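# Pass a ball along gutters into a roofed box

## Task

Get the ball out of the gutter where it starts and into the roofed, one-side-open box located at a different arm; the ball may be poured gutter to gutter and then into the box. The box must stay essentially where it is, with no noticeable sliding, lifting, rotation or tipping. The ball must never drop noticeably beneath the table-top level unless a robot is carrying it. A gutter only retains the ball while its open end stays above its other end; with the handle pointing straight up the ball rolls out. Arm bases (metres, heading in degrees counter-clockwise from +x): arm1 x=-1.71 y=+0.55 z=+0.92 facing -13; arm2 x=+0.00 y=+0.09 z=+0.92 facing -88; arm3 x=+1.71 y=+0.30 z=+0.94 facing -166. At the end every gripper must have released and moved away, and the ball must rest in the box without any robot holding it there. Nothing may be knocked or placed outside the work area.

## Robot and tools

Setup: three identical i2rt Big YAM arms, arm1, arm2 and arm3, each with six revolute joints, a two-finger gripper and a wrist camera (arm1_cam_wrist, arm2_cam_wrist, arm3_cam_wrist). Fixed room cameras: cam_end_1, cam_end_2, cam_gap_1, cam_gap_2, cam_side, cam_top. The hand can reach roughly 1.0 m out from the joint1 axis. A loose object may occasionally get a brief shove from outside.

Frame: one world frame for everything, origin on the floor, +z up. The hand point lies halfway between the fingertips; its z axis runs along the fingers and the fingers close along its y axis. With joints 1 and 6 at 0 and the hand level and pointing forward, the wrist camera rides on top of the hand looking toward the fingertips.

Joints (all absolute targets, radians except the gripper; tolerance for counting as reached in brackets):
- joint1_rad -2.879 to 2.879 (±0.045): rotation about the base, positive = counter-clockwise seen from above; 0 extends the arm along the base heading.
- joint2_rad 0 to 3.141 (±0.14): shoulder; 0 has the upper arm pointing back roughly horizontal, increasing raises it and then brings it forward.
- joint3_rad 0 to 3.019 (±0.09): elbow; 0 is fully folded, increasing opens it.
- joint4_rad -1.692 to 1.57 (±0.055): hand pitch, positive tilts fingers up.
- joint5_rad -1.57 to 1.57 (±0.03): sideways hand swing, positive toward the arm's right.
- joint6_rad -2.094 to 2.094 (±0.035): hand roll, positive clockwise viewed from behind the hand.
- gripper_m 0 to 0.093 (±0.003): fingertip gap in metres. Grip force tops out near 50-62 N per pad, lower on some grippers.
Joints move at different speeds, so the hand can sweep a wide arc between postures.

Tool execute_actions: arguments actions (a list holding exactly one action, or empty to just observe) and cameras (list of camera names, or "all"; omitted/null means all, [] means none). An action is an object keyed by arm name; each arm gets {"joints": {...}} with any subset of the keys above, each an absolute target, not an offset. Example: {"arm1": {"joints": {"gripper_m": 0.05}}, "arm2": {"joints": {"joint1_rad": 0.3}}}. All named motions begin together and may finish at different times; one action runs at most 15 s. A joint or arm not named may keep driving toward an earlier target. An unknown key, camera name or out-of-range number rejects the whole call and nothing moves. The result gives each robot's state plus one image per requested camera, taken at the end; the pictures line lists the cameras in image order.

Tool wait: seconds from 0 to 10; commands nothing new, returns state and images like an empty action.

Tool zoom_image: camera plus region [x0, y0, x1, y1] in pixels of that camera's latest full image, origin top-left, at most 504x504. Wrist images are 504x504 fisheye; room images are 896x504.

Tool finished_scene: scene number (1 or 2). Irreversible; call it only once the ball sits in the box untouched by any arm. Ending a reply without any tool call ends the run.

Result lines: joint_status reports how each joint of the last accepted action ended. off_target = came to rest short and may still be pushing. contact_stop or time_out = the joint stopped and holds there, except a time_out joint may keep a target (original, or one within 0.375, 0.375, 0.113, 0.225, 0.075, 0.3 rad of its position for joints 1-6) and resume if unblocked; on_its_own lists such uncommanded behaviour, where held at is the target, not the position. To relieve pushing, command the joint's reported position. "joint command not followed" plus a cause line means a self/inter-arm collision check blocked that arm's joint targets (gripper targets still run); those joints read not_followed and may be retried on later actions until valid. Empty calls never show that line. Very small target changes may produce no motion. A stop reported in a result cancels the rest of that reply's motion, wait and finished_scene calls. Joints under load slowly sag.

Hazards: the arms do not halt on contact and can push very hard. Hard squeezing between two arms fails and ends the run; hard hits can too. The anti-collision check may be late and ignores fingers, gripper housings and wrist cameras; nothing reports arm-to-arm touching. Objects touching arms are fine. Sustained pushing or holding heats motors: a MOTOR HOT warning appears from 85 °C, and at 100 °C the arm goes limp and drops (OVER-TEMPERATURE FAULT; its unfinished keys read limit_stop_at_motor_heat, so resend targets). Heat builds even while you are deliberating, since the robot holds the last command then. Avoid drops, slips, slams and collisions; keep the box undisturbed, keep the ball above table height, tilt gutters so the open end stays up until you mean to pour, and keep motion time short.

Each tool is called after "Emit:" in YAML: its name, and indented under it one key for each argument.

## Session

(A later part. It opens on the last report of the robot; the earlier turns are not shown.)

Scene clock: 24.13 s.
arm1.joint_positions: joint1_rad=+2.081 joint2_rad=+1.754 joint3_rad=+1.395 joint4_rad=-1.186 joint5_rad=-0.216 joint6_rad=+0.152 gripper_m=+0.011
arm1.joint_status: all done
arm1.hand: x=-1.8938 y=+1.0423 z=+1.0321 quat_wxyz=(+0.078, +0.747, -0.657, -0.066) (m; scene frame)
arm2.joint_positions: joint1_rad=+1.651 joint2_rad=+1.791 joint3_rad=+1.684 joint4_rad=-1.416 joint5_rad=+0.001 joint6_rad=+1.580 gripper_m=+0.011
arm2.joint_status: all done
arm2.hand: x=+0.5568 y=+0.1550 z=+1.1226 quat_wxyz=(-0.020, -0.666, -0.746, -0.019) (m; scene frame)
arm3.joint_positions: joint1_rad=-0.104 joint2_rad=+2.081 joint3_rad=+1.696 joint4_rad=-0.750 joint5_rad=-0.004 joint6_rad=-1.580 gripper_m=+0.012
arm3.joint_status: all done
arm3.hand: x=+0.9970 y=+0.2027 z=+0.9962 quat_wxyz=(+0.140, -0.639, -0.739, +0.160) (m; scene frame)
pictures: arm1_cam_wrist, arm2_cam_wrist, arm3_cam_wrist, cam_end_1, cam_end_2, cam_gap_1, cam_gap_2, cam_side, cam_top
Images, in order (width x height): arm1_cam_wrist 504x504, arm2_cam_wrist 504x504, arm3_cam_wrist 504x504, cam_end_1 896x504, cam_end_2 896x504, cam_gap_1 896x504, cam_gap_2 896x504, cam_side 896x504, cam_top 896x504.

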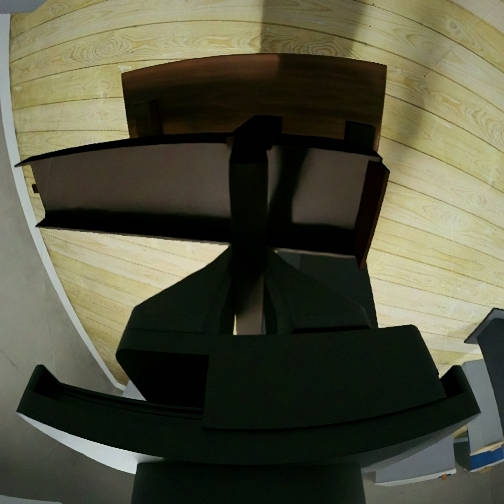

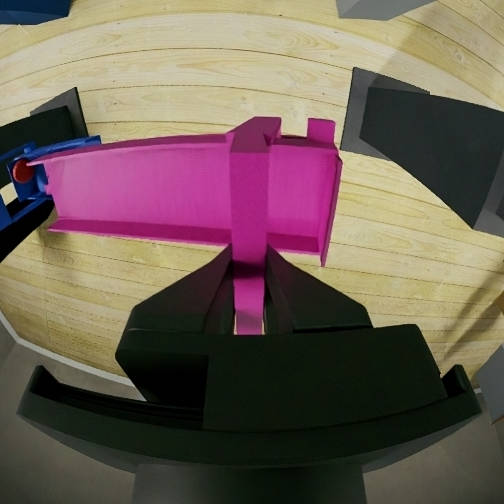

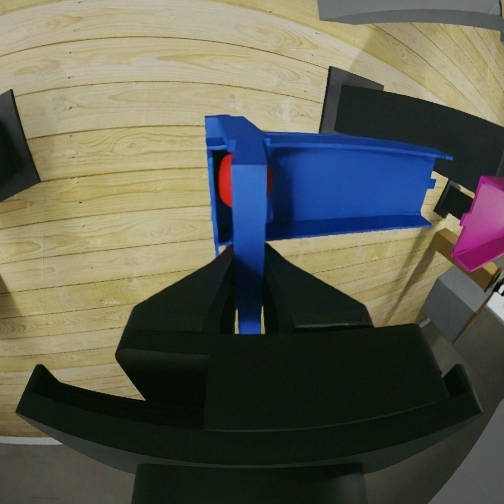

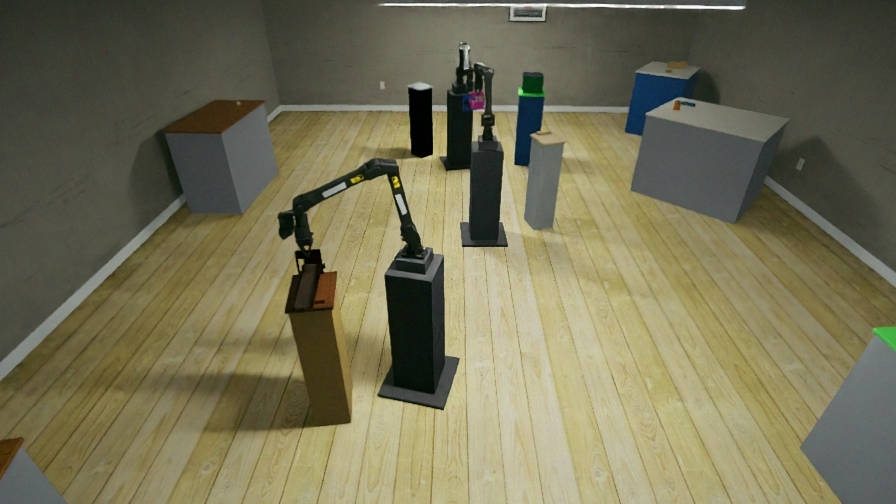

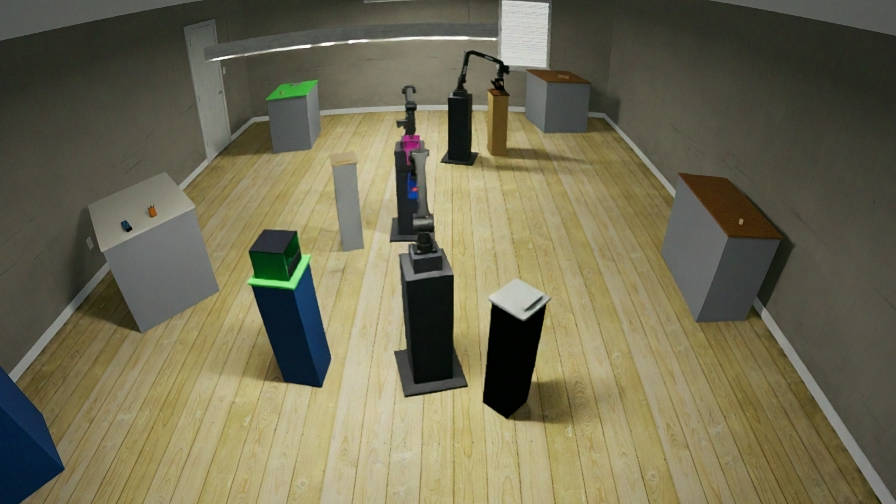

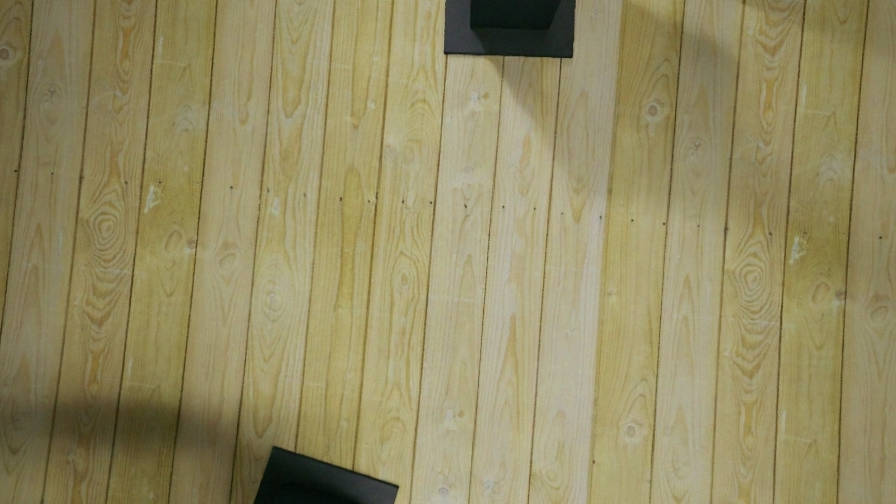

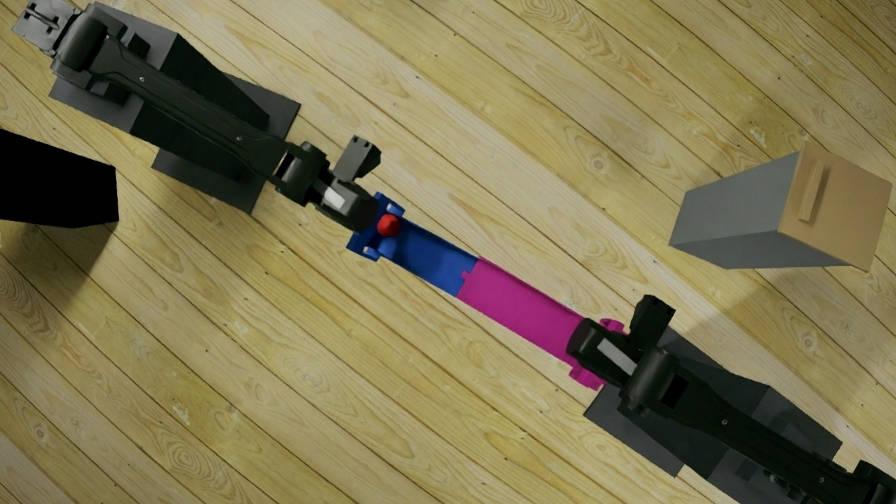

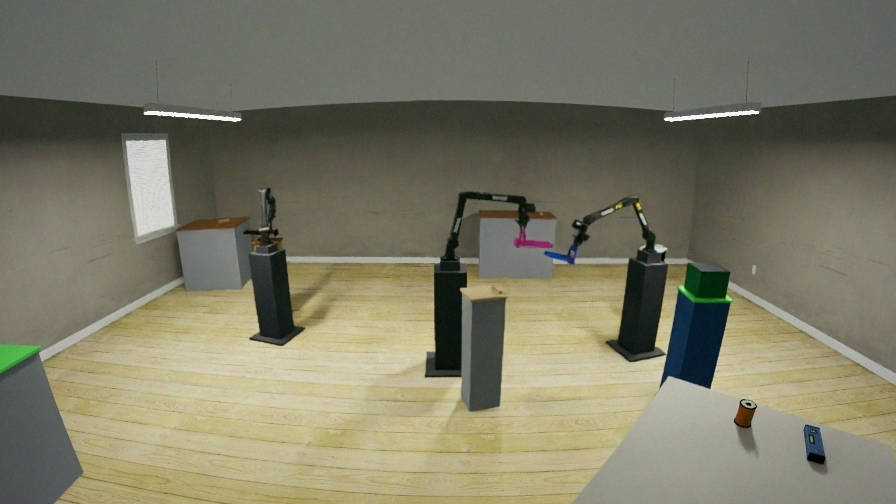

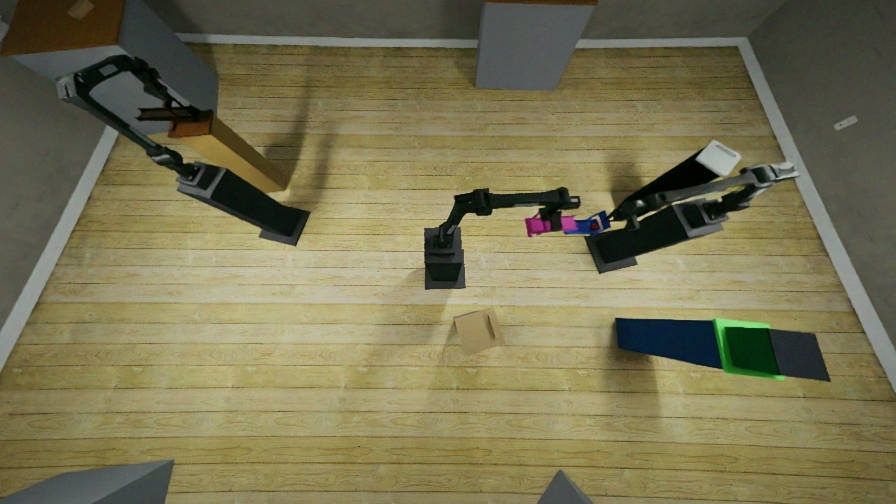

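Emit:
execute_actions:
  actions:
    - {"arm1":{"joints":{"joint2_rad":1.812,"joint3_rad":1.345,"joint4_rad":-1.06}},"arm2":{"joints":{"joint1_rad":0.2,"joint2_rad":1.55,"joint4_rad":-1.45,"joint5_rad":-0.212,"joint6_rad":-0.067}},"arm3":{"joints":{"joint1_rad":1.41,"joint2_rad":1.125,"joint3_rad":0.53,"joint4_rad":-0.42}}}
  cameras: ["arm1_cam_wrist","arm3_cam_wrist","cam_end_2","cam_side","cam_top"]

Scene clock: 26.93 s.
arm1.joint_positions: joint1_rad=+2.081 joint2_rad=+1.814 joint3_rad=+1.346 joint4_rad=-1.075 joint5_rad=-0.216 joint6_rad=+0.152 gripper_m=+0.011
arm1.joint_status: all done
arm1.hand: x=-1.8947 y=+1.0476 z=+0.9855 quat_wxyz=(+0.077, +0.747, -0.657, -0.067) (m; scene frame)
arm2.joint_positions: joint1_rad=+0.193 joint2_rad=+1.568 joint3_rad=+1.684 joint4_rad=-1.445 joint5_rad=-0.206 joint6_rad=-0.061 gripper_m=+0.011
arm2.joint_status: all done
arm2.hand: x=+0.1539 y=-0.4162 z=+1.2409 quat_wxyz=(-0.161, -0.578, -0.800, -0.002) (m; scene frame)
arm3.joint_positions: joint1_rad=+1.409 joint2_rad=+1.145 joint3_rad=+0.520 joint4_rad=-0.433 joint5_rad=-0.008 joint6_rad=-1.581 gripper_m=+0.012
arm3.joint_status: all done
arm3.hand: x=+1.7426 y=-0.0567 z=+1.0050 quat_wxyz=(-0.016, +0.042, -0.967, +0.252) (m; scene frame)
pictures: arm1_cam_wrist, arm3_cam_wrist, cam_end_2, cam_side, cam_top
Images, in order (width x height): arm1_cam_wrist 504x504, arm3_cam_wrist 504x504, cam_end_2 896x504, cam_side 896x504, cam_top 896x504.

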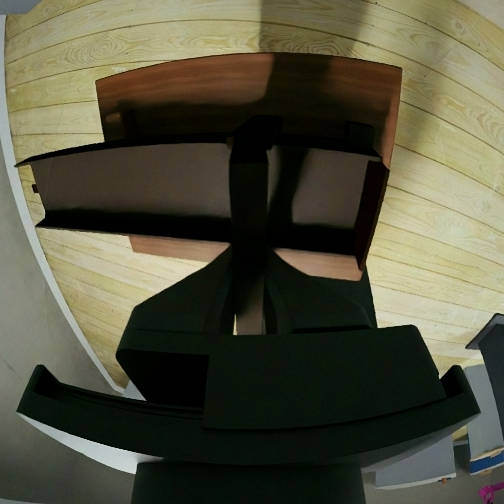

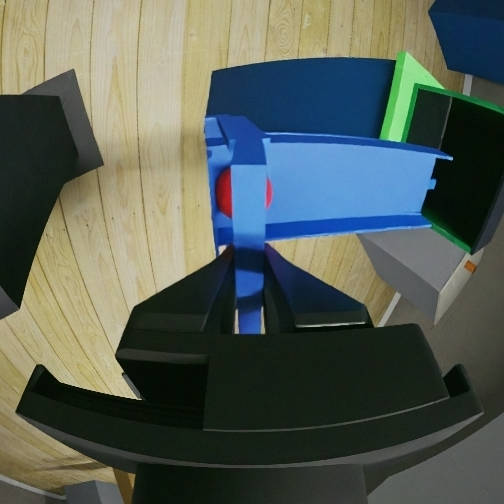

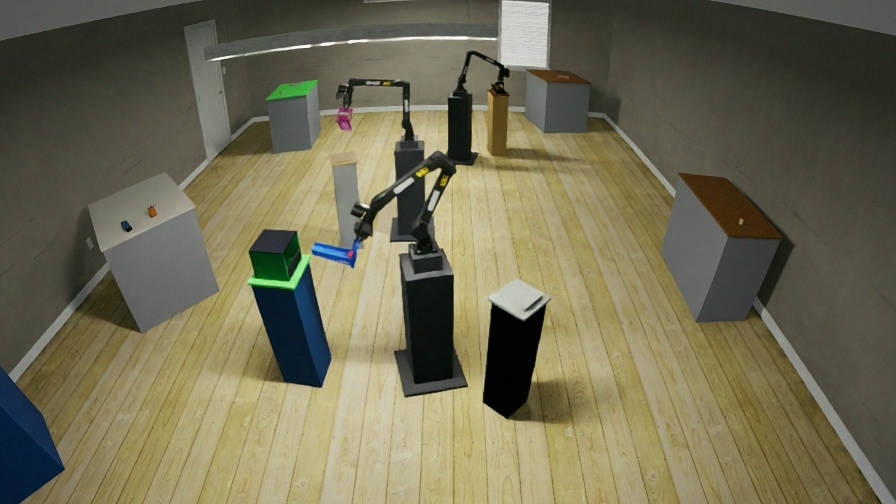

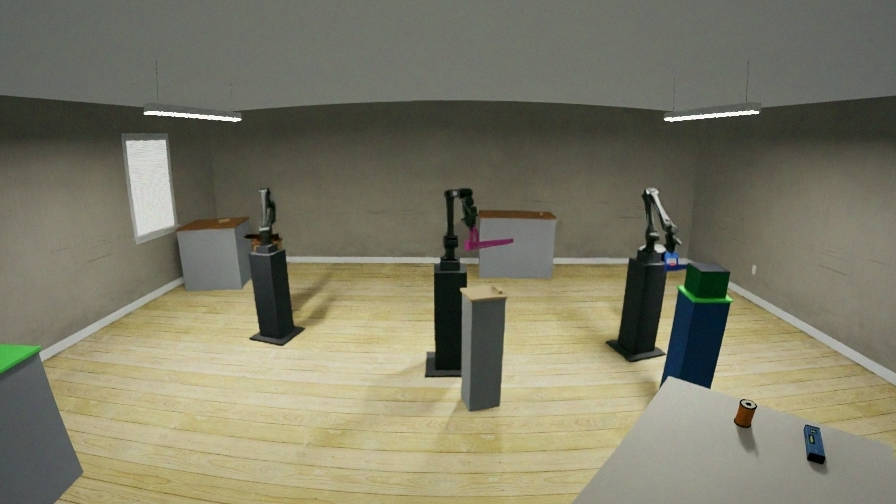

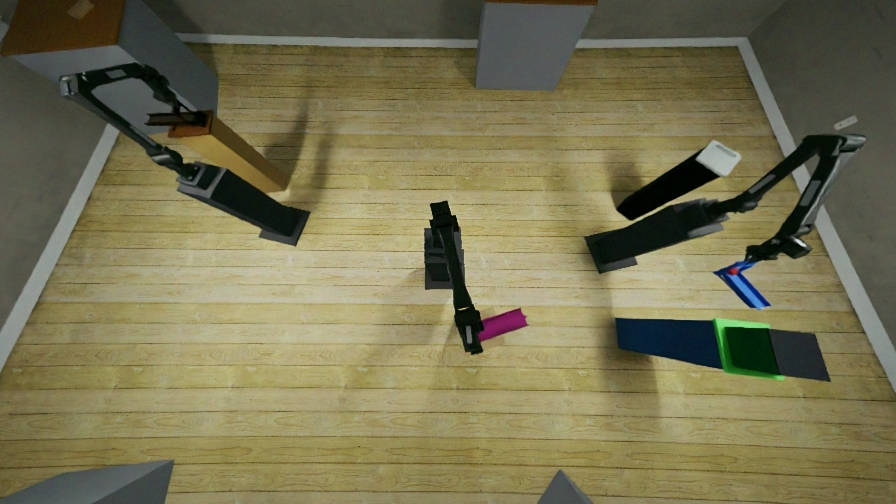

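Emit:
zoom_image:
  camera: "arm3_cam_wrist"
  region: [354, 40, 504, 270]

Emit:
zoom_image:
  camera: "cam_end_2"
  region: [240, 190, 400, 310]

Region (354, 40, 504, 270) of arm3_cam_wrist's 504x504 image, scaled by 2.191, with more detail than that image has; it fills the left 329 columns of this view, and the rest is white.

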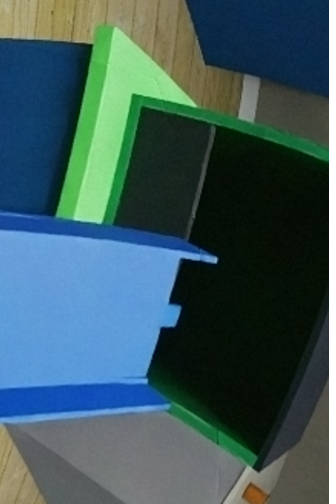

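Region (240, 190, 400, 310) of cam_end_2's 896x504 image, scaled by 3.150, with more detail than that image has; it fills the top 378 rows of this view, and the rest is white.

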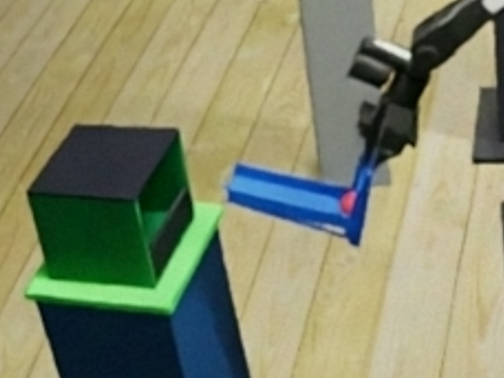

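Emit:
execute_actions:
  actions:
    - {"arm1":{"joints":{"gripper_m":0.06}},"arm2":{"joints":{"joint2_rad":1.905,"joint3_rad":1.6,"joint4_rad":-1.27}},"arm3":{"joints":{"joint2_rad":1.365,"joint3_rad":1.045,"joint4_rad":-0.885}}}
  cameras: ["arm1_cam_wrist","arm2_cam_wrist","arm3_cam_wrist","cam_end_2"]

Scene clock: 30.53 s.
arm1.joint_positions: joint1_rad=+2.081 joint2_rad=+1.814 joint3_rad=+1.346 joint4_rad=-1.075 joint5_rad=-0.219 joint6_rad=+0.152 gripper_m=+0.060
arm1.joint_status: all done
arm1.hand: x=-1.8952 y=+1.0475 z=+0.9858 quat_wxyz=(+0.078, +0.747, -0.657, -0.068) (m; scene frame)
arm2.joint_positions: joint1_rad=+0.193 joint2_rad=+1.930 joint3_rad=+1.574 joint4_rad=-1.273 joint5_rad=-0.206 joint6_rad=-0.062 gripper_m=+0.011
arm2.joint_status: all done
arm2.hand: x=+0.1639 y=-0.4521 z=+1.0090 quat_wxyz=(-0.048, -0.593, -0.797, -0.098) (m; scene frame)
arm3.joint_positions: joint1_rad=+1.409 joint2_rad=+1.374 joint3_rad=+0.994 joint4_rad=-0.884 joint5_rad=-0.008 joint6_rad=-1.581 gripper_m=+0.012
arm3.joint_status: all done
arm3.hand: x=+1.7486 y=-0.1426 z=+1.0787 quat_wxyz=(-0.013, +0.043, -0.987, +0.152) (m; scene frame)
pictures: arm1_cam_wrist, arm2_cam_wrist, arm3_cam_wrist, cam_end_2
Images, in order (width x height): arm1_cam_wrist 504x504, arm2_cam_wrist 504x504, arm3_cam_wrist 504x504, cam_end_2 896x504.

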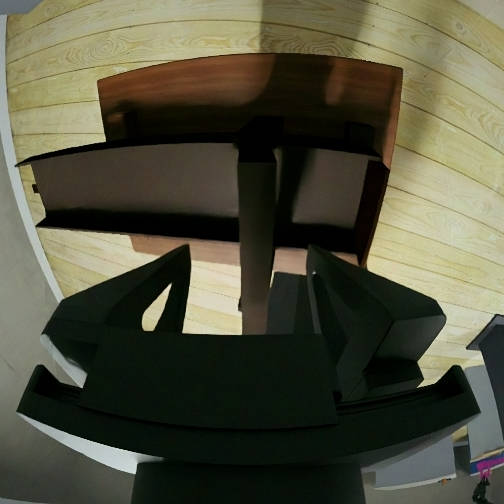

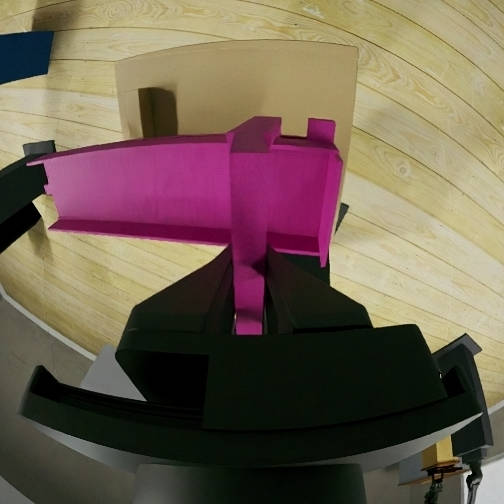

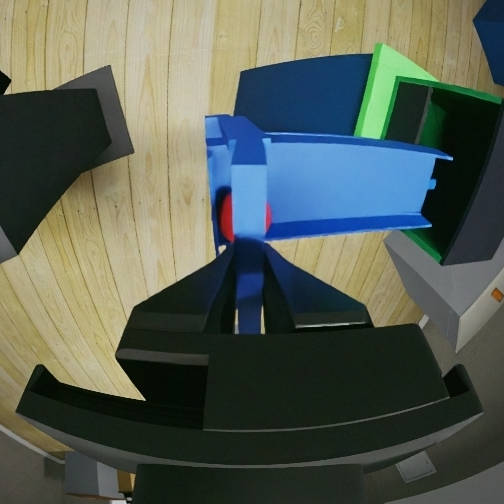

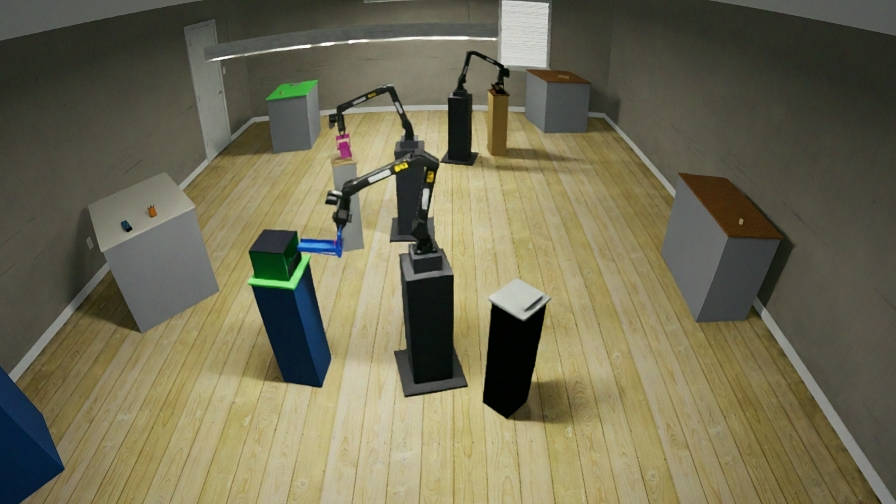

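Emit:
zoom_image:
  camera: "arm3_cam_wrist"
  region: [344, 30, 504, 280]

Emit:
zoom_image:
  camera: "cam_end_2"
  region: [240, 190, 380, 300]

Region (344, 30, 504, 280) of arm3_cam_wrist's 504x504 image, scaled by 2.016, with more detail than that image has; it fills the left 323 columns of this view, and the rest is white.

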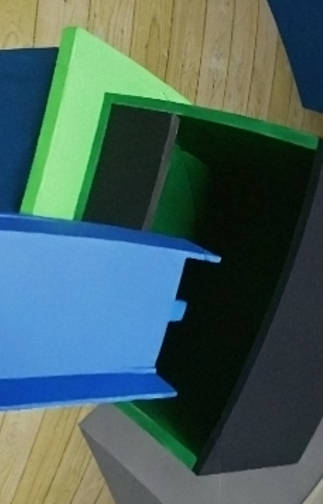

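Region (240, 190, 380, 300) of cam_end_2's 896x504 image, scaled by 3.600, with more detail than that image has; it fills the top 396 rows of this view, and the rest is white.

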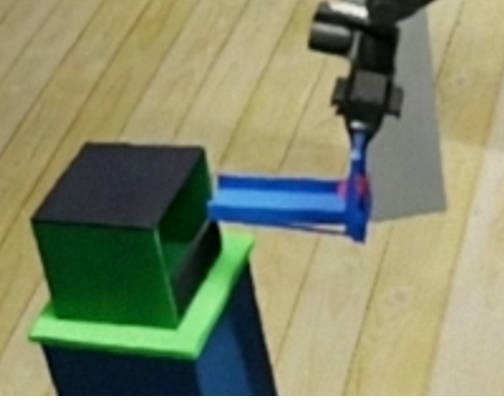

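Emit:
execute_actions:
  actions:
    - {"arm1":{"joints":{"joint2_rad":1.63,"joint3_rad":1.45,"joint4_rad":-1.2}},"arm2":{"joints":{"joint2_rad":1.975,"joint3_rad":1.56,"joint4_rad":-1.15}},"arm3":{"joints":{"joint2_rad":1.541,"joint3_rad":1.231,"joint4_rad":-0.945}}}
  cameras: ["arm1_cam_wrist","arm2_cam_wrist","arm3_cam_wrist","cam_end_2"]

Emit:
zoom_image:
  camera: "cam_end_2"
  region: [240, 190, 380, 300]

Scene clock: 33.13 s.
arm1.joint_positions: joint1_rad=+2.081 joint2_rad=+1.613 joint3_rad=+1.424 joint4_rad=-1.185 joint5_rad=-0.220 joint6_rad=+0.152 gripper_m=+0.060
arm1.joint_status: all done
arm1.hand: x=-1.8973 y=+1.0482 z=+1.1152 quat_wxyz=(+0.033, +0.750, -0.646, -0.138) (m; scene frame)
arm2.joint_positions: joint1_rad=+0.193 joint2_rad=+1.971 joint3_rad=+1.559 joint4_rad=-1.160 joint5_rad=-0.206 joint6_rad=-0.062 gripper_m=+0.011
arm2.joint_status: all done
arm2.hand: x=+0.1686 y=-0.4710 z=+0.9804 quat_wxyz=(-0.069, -0.591, -0.799, -0.080) (m; scene frame)
arm3.joint_positions: joint1_rad=+1.409 joint2_rad=+1.556 joint3_rad=+1.156 joint4_rad=-0.946 joint5_rad=-0.008 joint6_rad=-1.581 gripper_m=+0.012
arm3.joint_status: all done
arm3.hand: x=+1.7524 y=-0.1897 z=+1.0610 quat_wxyz=(-0.011, +0.043, -0.993, +0.111) (m; scene frame)
pictures: arm1_cam_wrist, arm2_cam_wrist, arm3_cam_wrist, cam_end_2
Images, in order (width x height): arm1_cam_wrist 504x504, arm2_cam_wrist 504x504, arm3_cam_wrist 504x504, cam_end_2 896x504.

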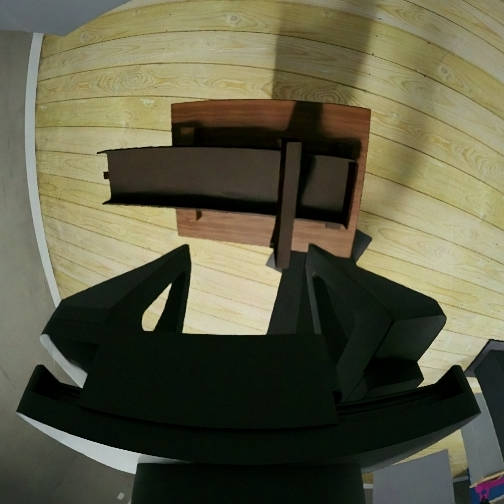

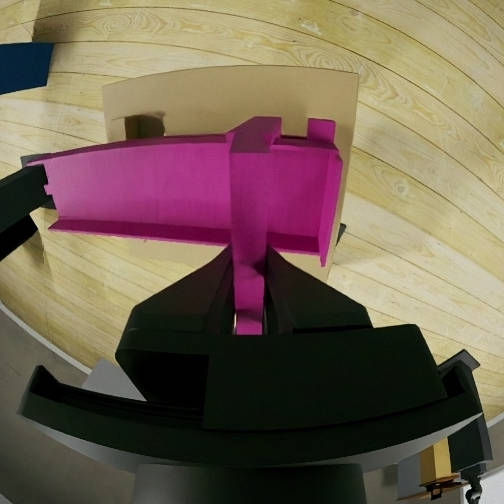

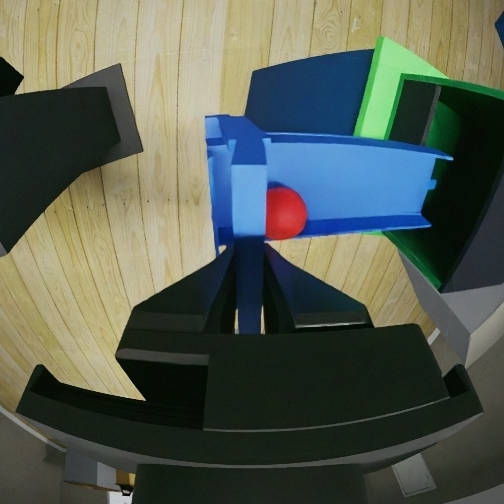

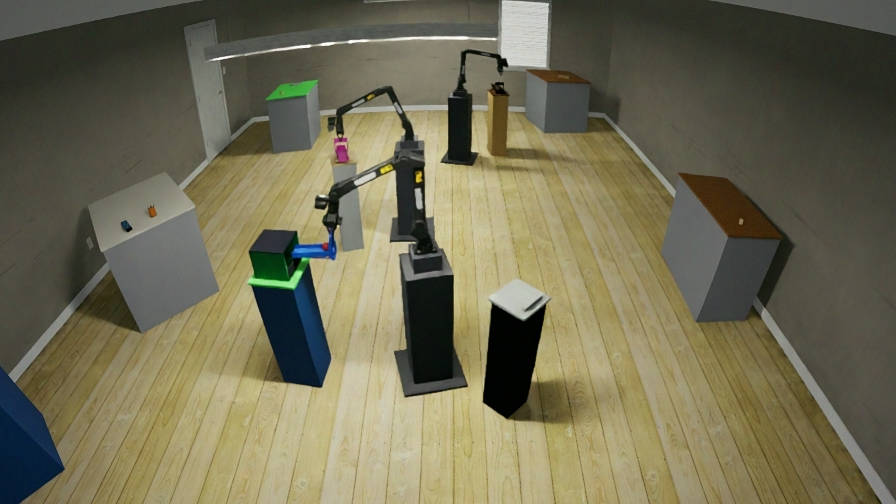

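Region (240, 190, 380, 300) of cam_end_2's 896x504 image, scaled by 3.600, with more detail than that image has; it fills the top 396 rows of this view, and the rest is white.

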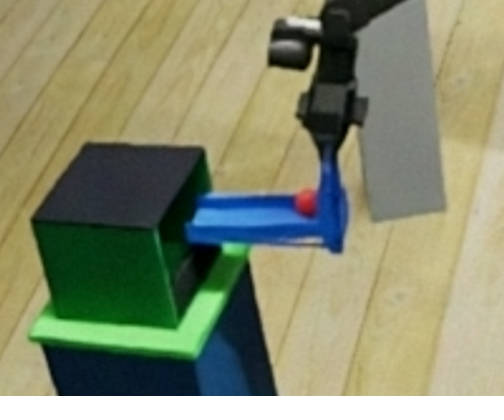

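Emit:
execute_actions:
  actions:
    - {"arm2":{"joints":{"joint2_rad":1.993,"joint3_rad":1.55}},"arm3":{"joints":{"joint2_rad":1.665,"joint3_rad":1.395}}}
  cameras: ["arm2_cam_wrist","arm3_cam_wrist","cam_end_2"]

Emit:
zoom_image:
  camera: "cam_end_2"
  region: [240, 190, 380, 300]

Scene clock: 34.43 s.
arm1.joint_positions: joint1_rad=+2.081 joint2_rad=+1.613 joint3_rad=+1.424 joint4_rad=-1.185 joint5_rad=-0.220 joint6_rad=+0.152 gripper_m=+0.060
arm1.joint_status: not commanded
arm1.hand: x=-1.8973 y=+1.0482 z=+1.1152 quat_wxyz=(+0.033, +0.750, -0.646, -0.138) (m; scene frame)
arm2.joint_positions: joint1_rad=+0.193 joint2_rad=+1.981 joint3_rad=+1.553 joint4_rad=-1.159 joint5_rad=-0.206 joint6_rad=-0.062 gripper_m=+0.011
arm2.joint_status: all done
arm2.hand: x=+0.1679 y=-0.4679 z=+0.9726 quat_wxyz=(-0.063, -0.592, -0.799, -0.085) (m; scene frame)
arm3.joint_positions: joint1_rad=+1.409 joint2_rad=+1.674 joint3_rad=+1.320 joint4_rad=-0.950 joint5_rad=-0.008 joint6_rad=-1.581 gripper_m=+0.012
arm3.joint_status: all done
arm3.hand: x=+1.7569 y=-0.2503 z=+1.0698 quat_wxyz=(-0.012, +0.043, -0.990, +0.131) (m; scene frame)
pictures: arm2_cam_wrist, arm3_cam_wrist, cam_end_2
Images, in order (width x height): arm2_cam_wrist 504x504, arm3_cam_wrist 504x504, cam_end_2 896x504.

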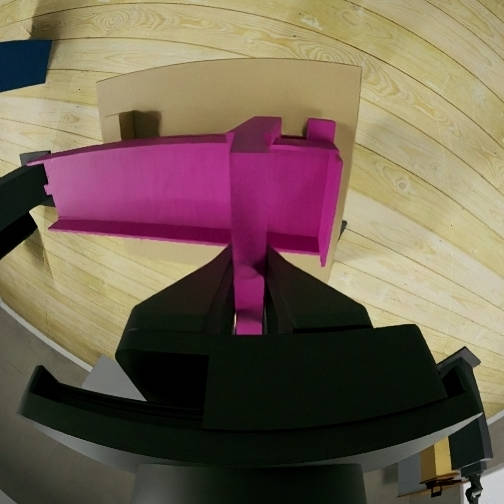

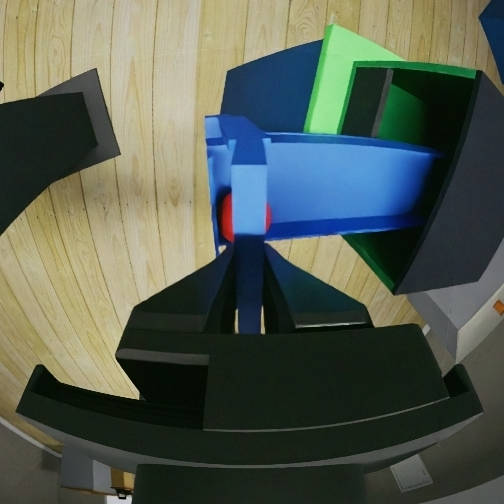

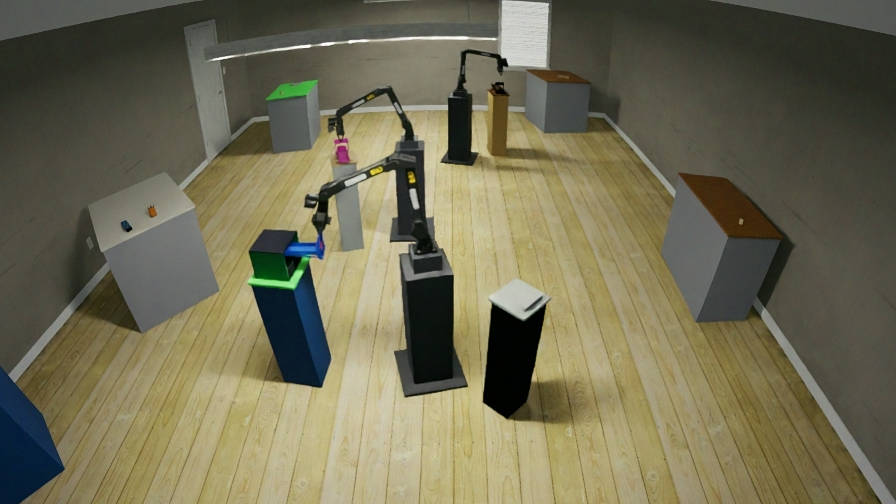

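Region (240, 190, 380, 300) of cam_end_2's 896x504 image, scaled by 3.600, with more detail than that image has; it fills the top 396 rows of this view, and the rest is white.

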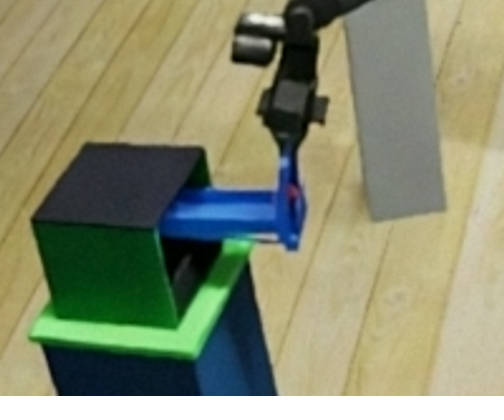

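Emit:
execute_actions:
  actions:
    - {"arm1":{"joints":{"joint2_rad":1.45}},"arm2":{"joints":{"gripper_m":0.05}},"arm3":{"joints":{"joint2_rad":1.715,"joint3_rad":1.527,"joint4_rad":-1.185}}}
  cameras: ["arm2_cam_wrist","arm3_cam_wrist","cam_end_2"]

Emit:
zoom_image:
  camera: "cam_end_2"
  region: [240, 190, 380, 300]

Scene clock: 35.83 s.
arm1.joint_positions: joint1_rad=+2.081 joint2_rad=+1.436 joint3_rad=+1.424 joint4_rad=-1.186 joint5_rad=-0.220 joint6_rad=+0.152 gripper_m=+0.060
arm1.joint_status: all done
arm1.hand: x=-1.8931 y=+1.0288 z=+1.2030 quat_wxyz=(-0.015, +0.747, -0.630, -0.210) (m; scene frame)
arm2.joint_positions: joint1_rad=+0.193 joint2_rad=+1.981 joint3_rad=+1.553 joint4_rad=-1.159 joint5_rad=-0.208 joint6_rad=-0.062 gripper_m=+0.050
arm2.joint_status: all done
arm2.hand: x=+0.1682 y=-0.4679 z=+0.9726 quat_wxyz=(-0.064, -0.592, -0.799, -0.086) (m; scene frame)
arm3.joint_positions: joint1_rad=+1.409 joint2_rad=+1.722 joint3_rad=+1.453 joint4_rad=-1.181 joint5_rad=-0.008 joint6_rad=-1.581 gripper_m=+0.012
arm3.joint_status: all done
arm3.hand: x=+1.7562 y=-0.2430 z=+1.0885 quat_wxyz=(-0.010, +0.043, -0.997, +0.059) (m; scene frame)
pictures: arm2_cam_wrist, arm3_cam_wrist, cam_end_2
Images, in order (width x height): arm2_cam_wrist 504x504, arm3_cam_wrist 504x504, cam_end_2 896x504.

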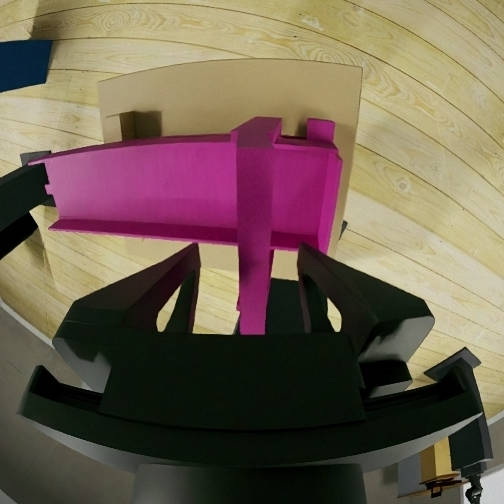

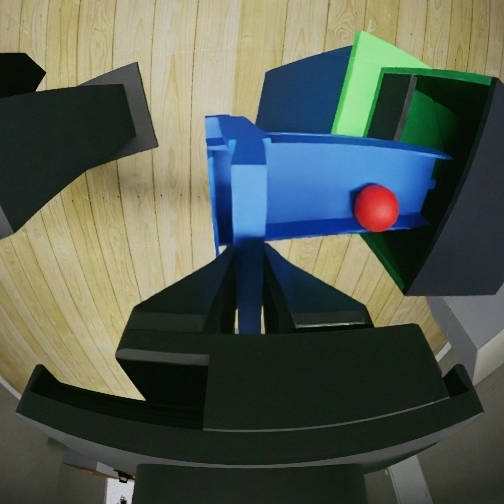

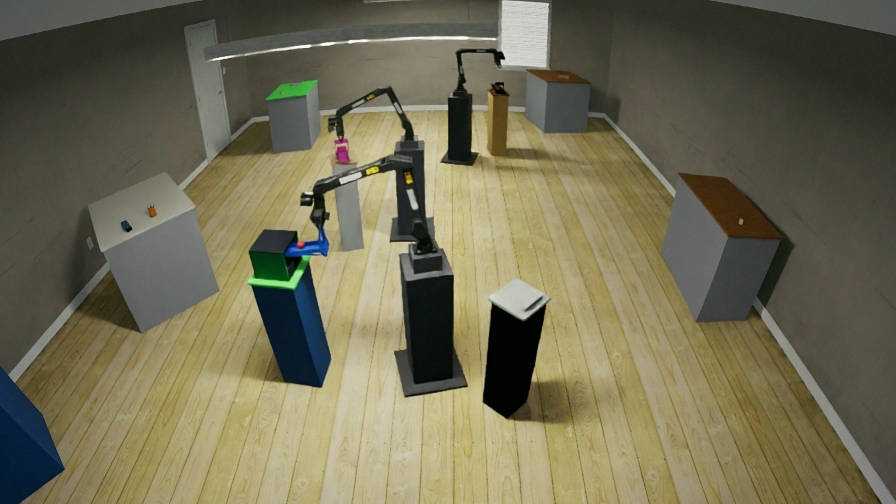

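Region (240, 190, 380, 300) of cam_end_2's 896x504 image, scaled by 3.600, with more detail than that image has; it fills the top 396 rows of this view, and the rest is white.

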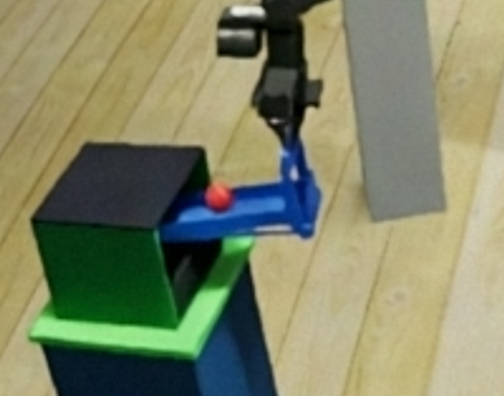

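Emit:
execute_actions:
  actions: []
  cameras: ["arm3_cam_wrist","cam_end_2"]

Scene clock: 36.43 s.
arm1.joint_positions: joint1_rad=+2.081 joint2_rad=+1.436 joint3_rad=+1.424 joint4_rad=-1.186 joint5_rad=-0.220 joint6_rad=+0.152 gripper_m=+0.060
arm1.joint_status: all done
arm1.hand: x=-1.8931 y=+1.0288 z=+1.2030 quat_wxyz=(-0.015, +0.747, -0.630, -0.210) (m; scene frame)
arm2.joint_positions: joint1_rad=+0.193 joint2_rad=+1.981 joint3_rad=+1.553 joint4_rad=-1.159 joint5_rad=-0.208 joint6_rad=-0.062 gripper_m=+0.050
arm2.joint_status: all done
arm2.hand: x=+0.1682 y=-0.4679 z=+0.9726 quat_wxyz=(-0.064, -0.592, -0.799, -0.086) (m; scene frame)
arm3.joint_positions: joint1_rad=+1.409 joint2_rad=+1.722 joint3_rad=+1.453 joint4_rad=-1.182 joint5_rad=-0.007 joint6_rad=-1.581 gripper_m=+0.012
arm3.joint_status: all done
arm3.hand: x=+1.7561 y=-0.2426 z=+1.0884 quat_wxyz=(-0.009, +0.043, -0.997, +0.059) (m; scene frame)
pictures: arm3_cam_wrist, cam_end_2
Images, in order (width x height): arm3_cam_wrist 504x504, cam_end_2 896x504.

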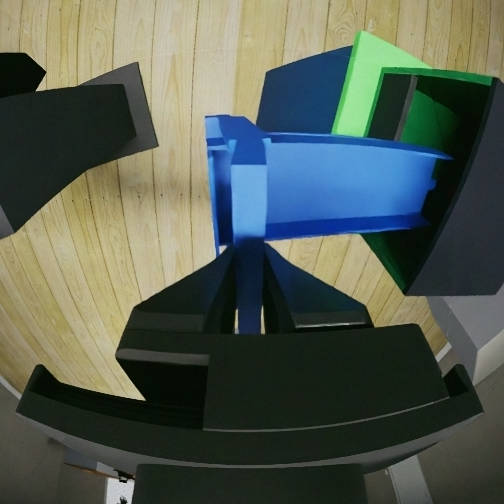

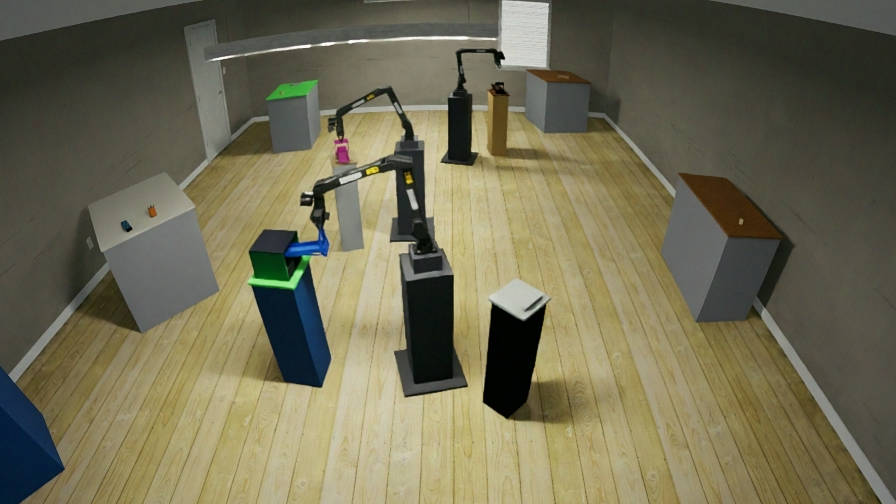

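Ball is in the box. Backing out and lifting arm2.

Emit:
execute_actions:
  actions:
    - {"arm2":{"joints":{"joint2_rad":1.76,"joint3_rad":1.66,"joint4_rad":-1.3,"gripper_m":0.06}},"arm3":{"joints":{"joint2_rad":1.658,"joint3_rad":1.475,"joint4_rad":-1.55}}}
  cameras: ["arm2_cam_wrist","arm3_cam_wrist","cam_end_2"]

Emit:
zoom_image:
  camera: "cam_end_2"
  region: [240, 190, 380, 300]

Scene clock: 37.83 s.
arm1.joint_positions: joint1_rad=+2.081 joint2_rad=+1.436 joint3_rad=+1.424 joint4_rad=-1.186 joint5_rad=-0.220 joint6_rad=+0.152 gripper_m=+0.060
arm1.joint_status: not commanded
arm1.hand: x=-1.8931 y=+1.0288 z=+1.2030 quat_wxyz=(-0.015, +0.747, -0.630, -0.210) (m; scene frame)
arm2.joint_positions: joint1_rad=+0.193 joint2_rad=+1.743 joint3_rad=+1.634 joint4_rad=-1.292 joint5_rad=-0.209 joint6_rad=-0.062 gripper_m=+0.060
arm2.joint_status: all done
arm2.hand: x=+0.1663 y=-0.4633 z=+1.1346 quat_wxyz=(-0.135, -0.582, -0.801, -0.026) (m; scene frame)
arm3.joint_positions: joint1_rad=+1.409 joint2_rad=+1.673 joint3_rad=+1.453 joint4_rad=-1.540 joint5_rad=-0.007 joint6_rad=-1.581 gripper_m=+0.012
arm3.joint_status: all done
arm3.hand: x=+1.7491 y=-0.1539 z=+1.1153 quat_wxyz=(-0.004, +0.043, -0.995, -0.095) (m; scene frame)
pictures: arm2_cam_wrist, arm3_cam_wrist, cam_end_2
Images, in order (width x height): arm2_cam_wrist 504x504, arm3_cam_wrist 504x504, cam_end_2 896x504.

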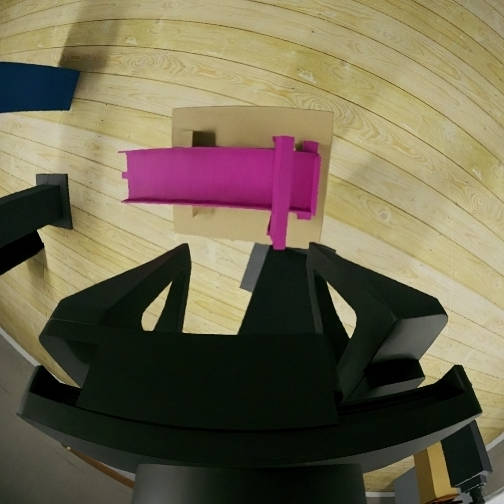

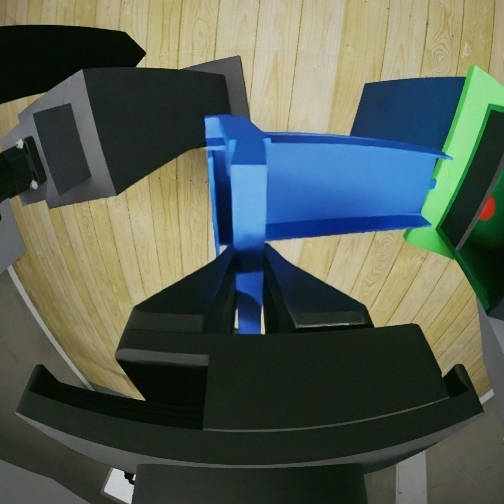

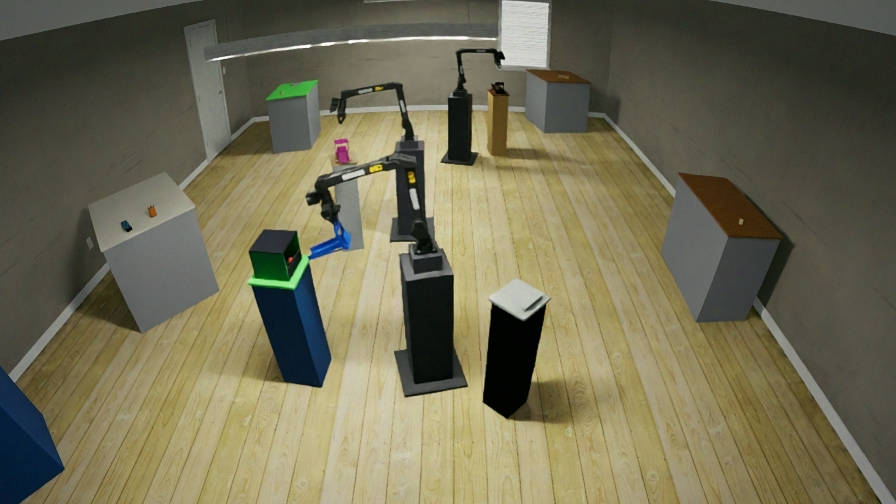

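Region (240, 190, 380, 300) of cam_end_2's 896x504 image, scaled by 3.600, with more detail than that image has; it fills the top 396 rows of this view, and the rest is white.

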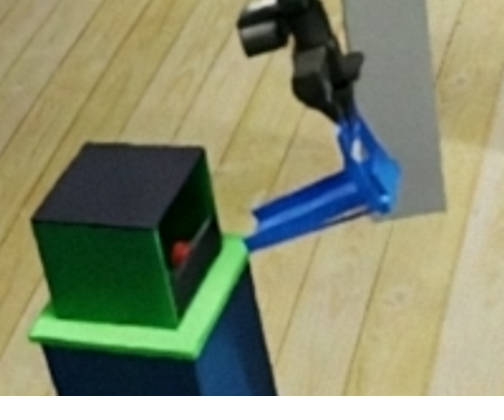

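Emit:
execute_actions:
  actions:
    - {"arm2":{"joints":{"joint2_rad":1.5}},"arm3":{"joints":{"joint1_rad":-2.25,"joint2_rad":1.54,"joint3_rad":1.08,"joint4_rad":-0.87,"joint5_rad":0.082,"joint6_rad":-1.214}}}
  cameras: ["arm3_cam_wrist","cam_end_2"]

Scene clock: 40.93 s.
arm1.joint_positions: joint1_rad=+2.081 joint2_rad=+1.436 joint3_rad=+1.424 joint4_rad=-1.186 joint5_rad=-0.220 joint6_rad=+0.152 gripper_m=+0.060
arm1.joint_status: not commanded
arm1.hand: x=-1.8931 y=+1.0288 z=+1.2030 quat_wxyz=(-0.015, +0.747, -0.630, -0.210) (m; scene frame)
arm2.joint_positions: joint1_rad=+0.193 joint2_rad=+1.491 joint3_rad=+1.634 joint4_rad=-1.293 joint5_rad=-0.209 joint6_rad=-0.062 gripper_m=+0.060
arm2.joint_status: all done
arm2.hand: x=+0.1566 y=-0.4260 z=+1.2696 quat_wxyz=(-0.228, -0.561, -0.794, +0.055) (m; scene frame)
arm3.joint_positions: joint1_rad=-2.257 joint2_rad=+1.557 joint3_rad=+1.087 joint4_rad=-0.873 joint5_rad=+0.081 joint6_rad=-1.218 gripper_m=+0.012
arm3.joint_status: all done
arm3.hand: x=+1.9350 y=+0.7263 z=+1.0408 quat_wxyz=(+0.114, -0.912, +0.391, -0.049) (m; scene frame)
pictures: arm3_cam_wrist, cam_end_2
Images, in order (width x height): arm3_cam_wrist 504x504, cam_end_2 896x504.

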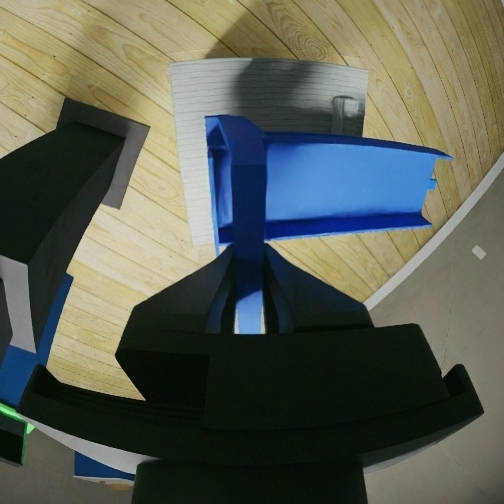

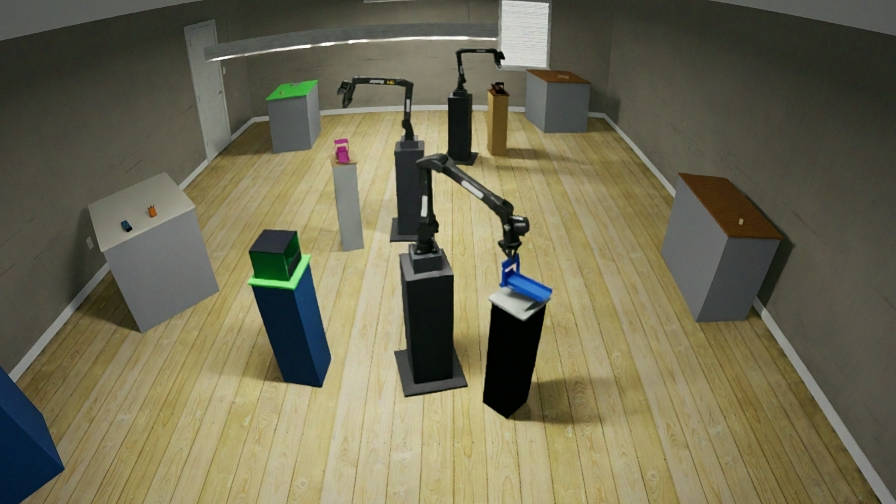

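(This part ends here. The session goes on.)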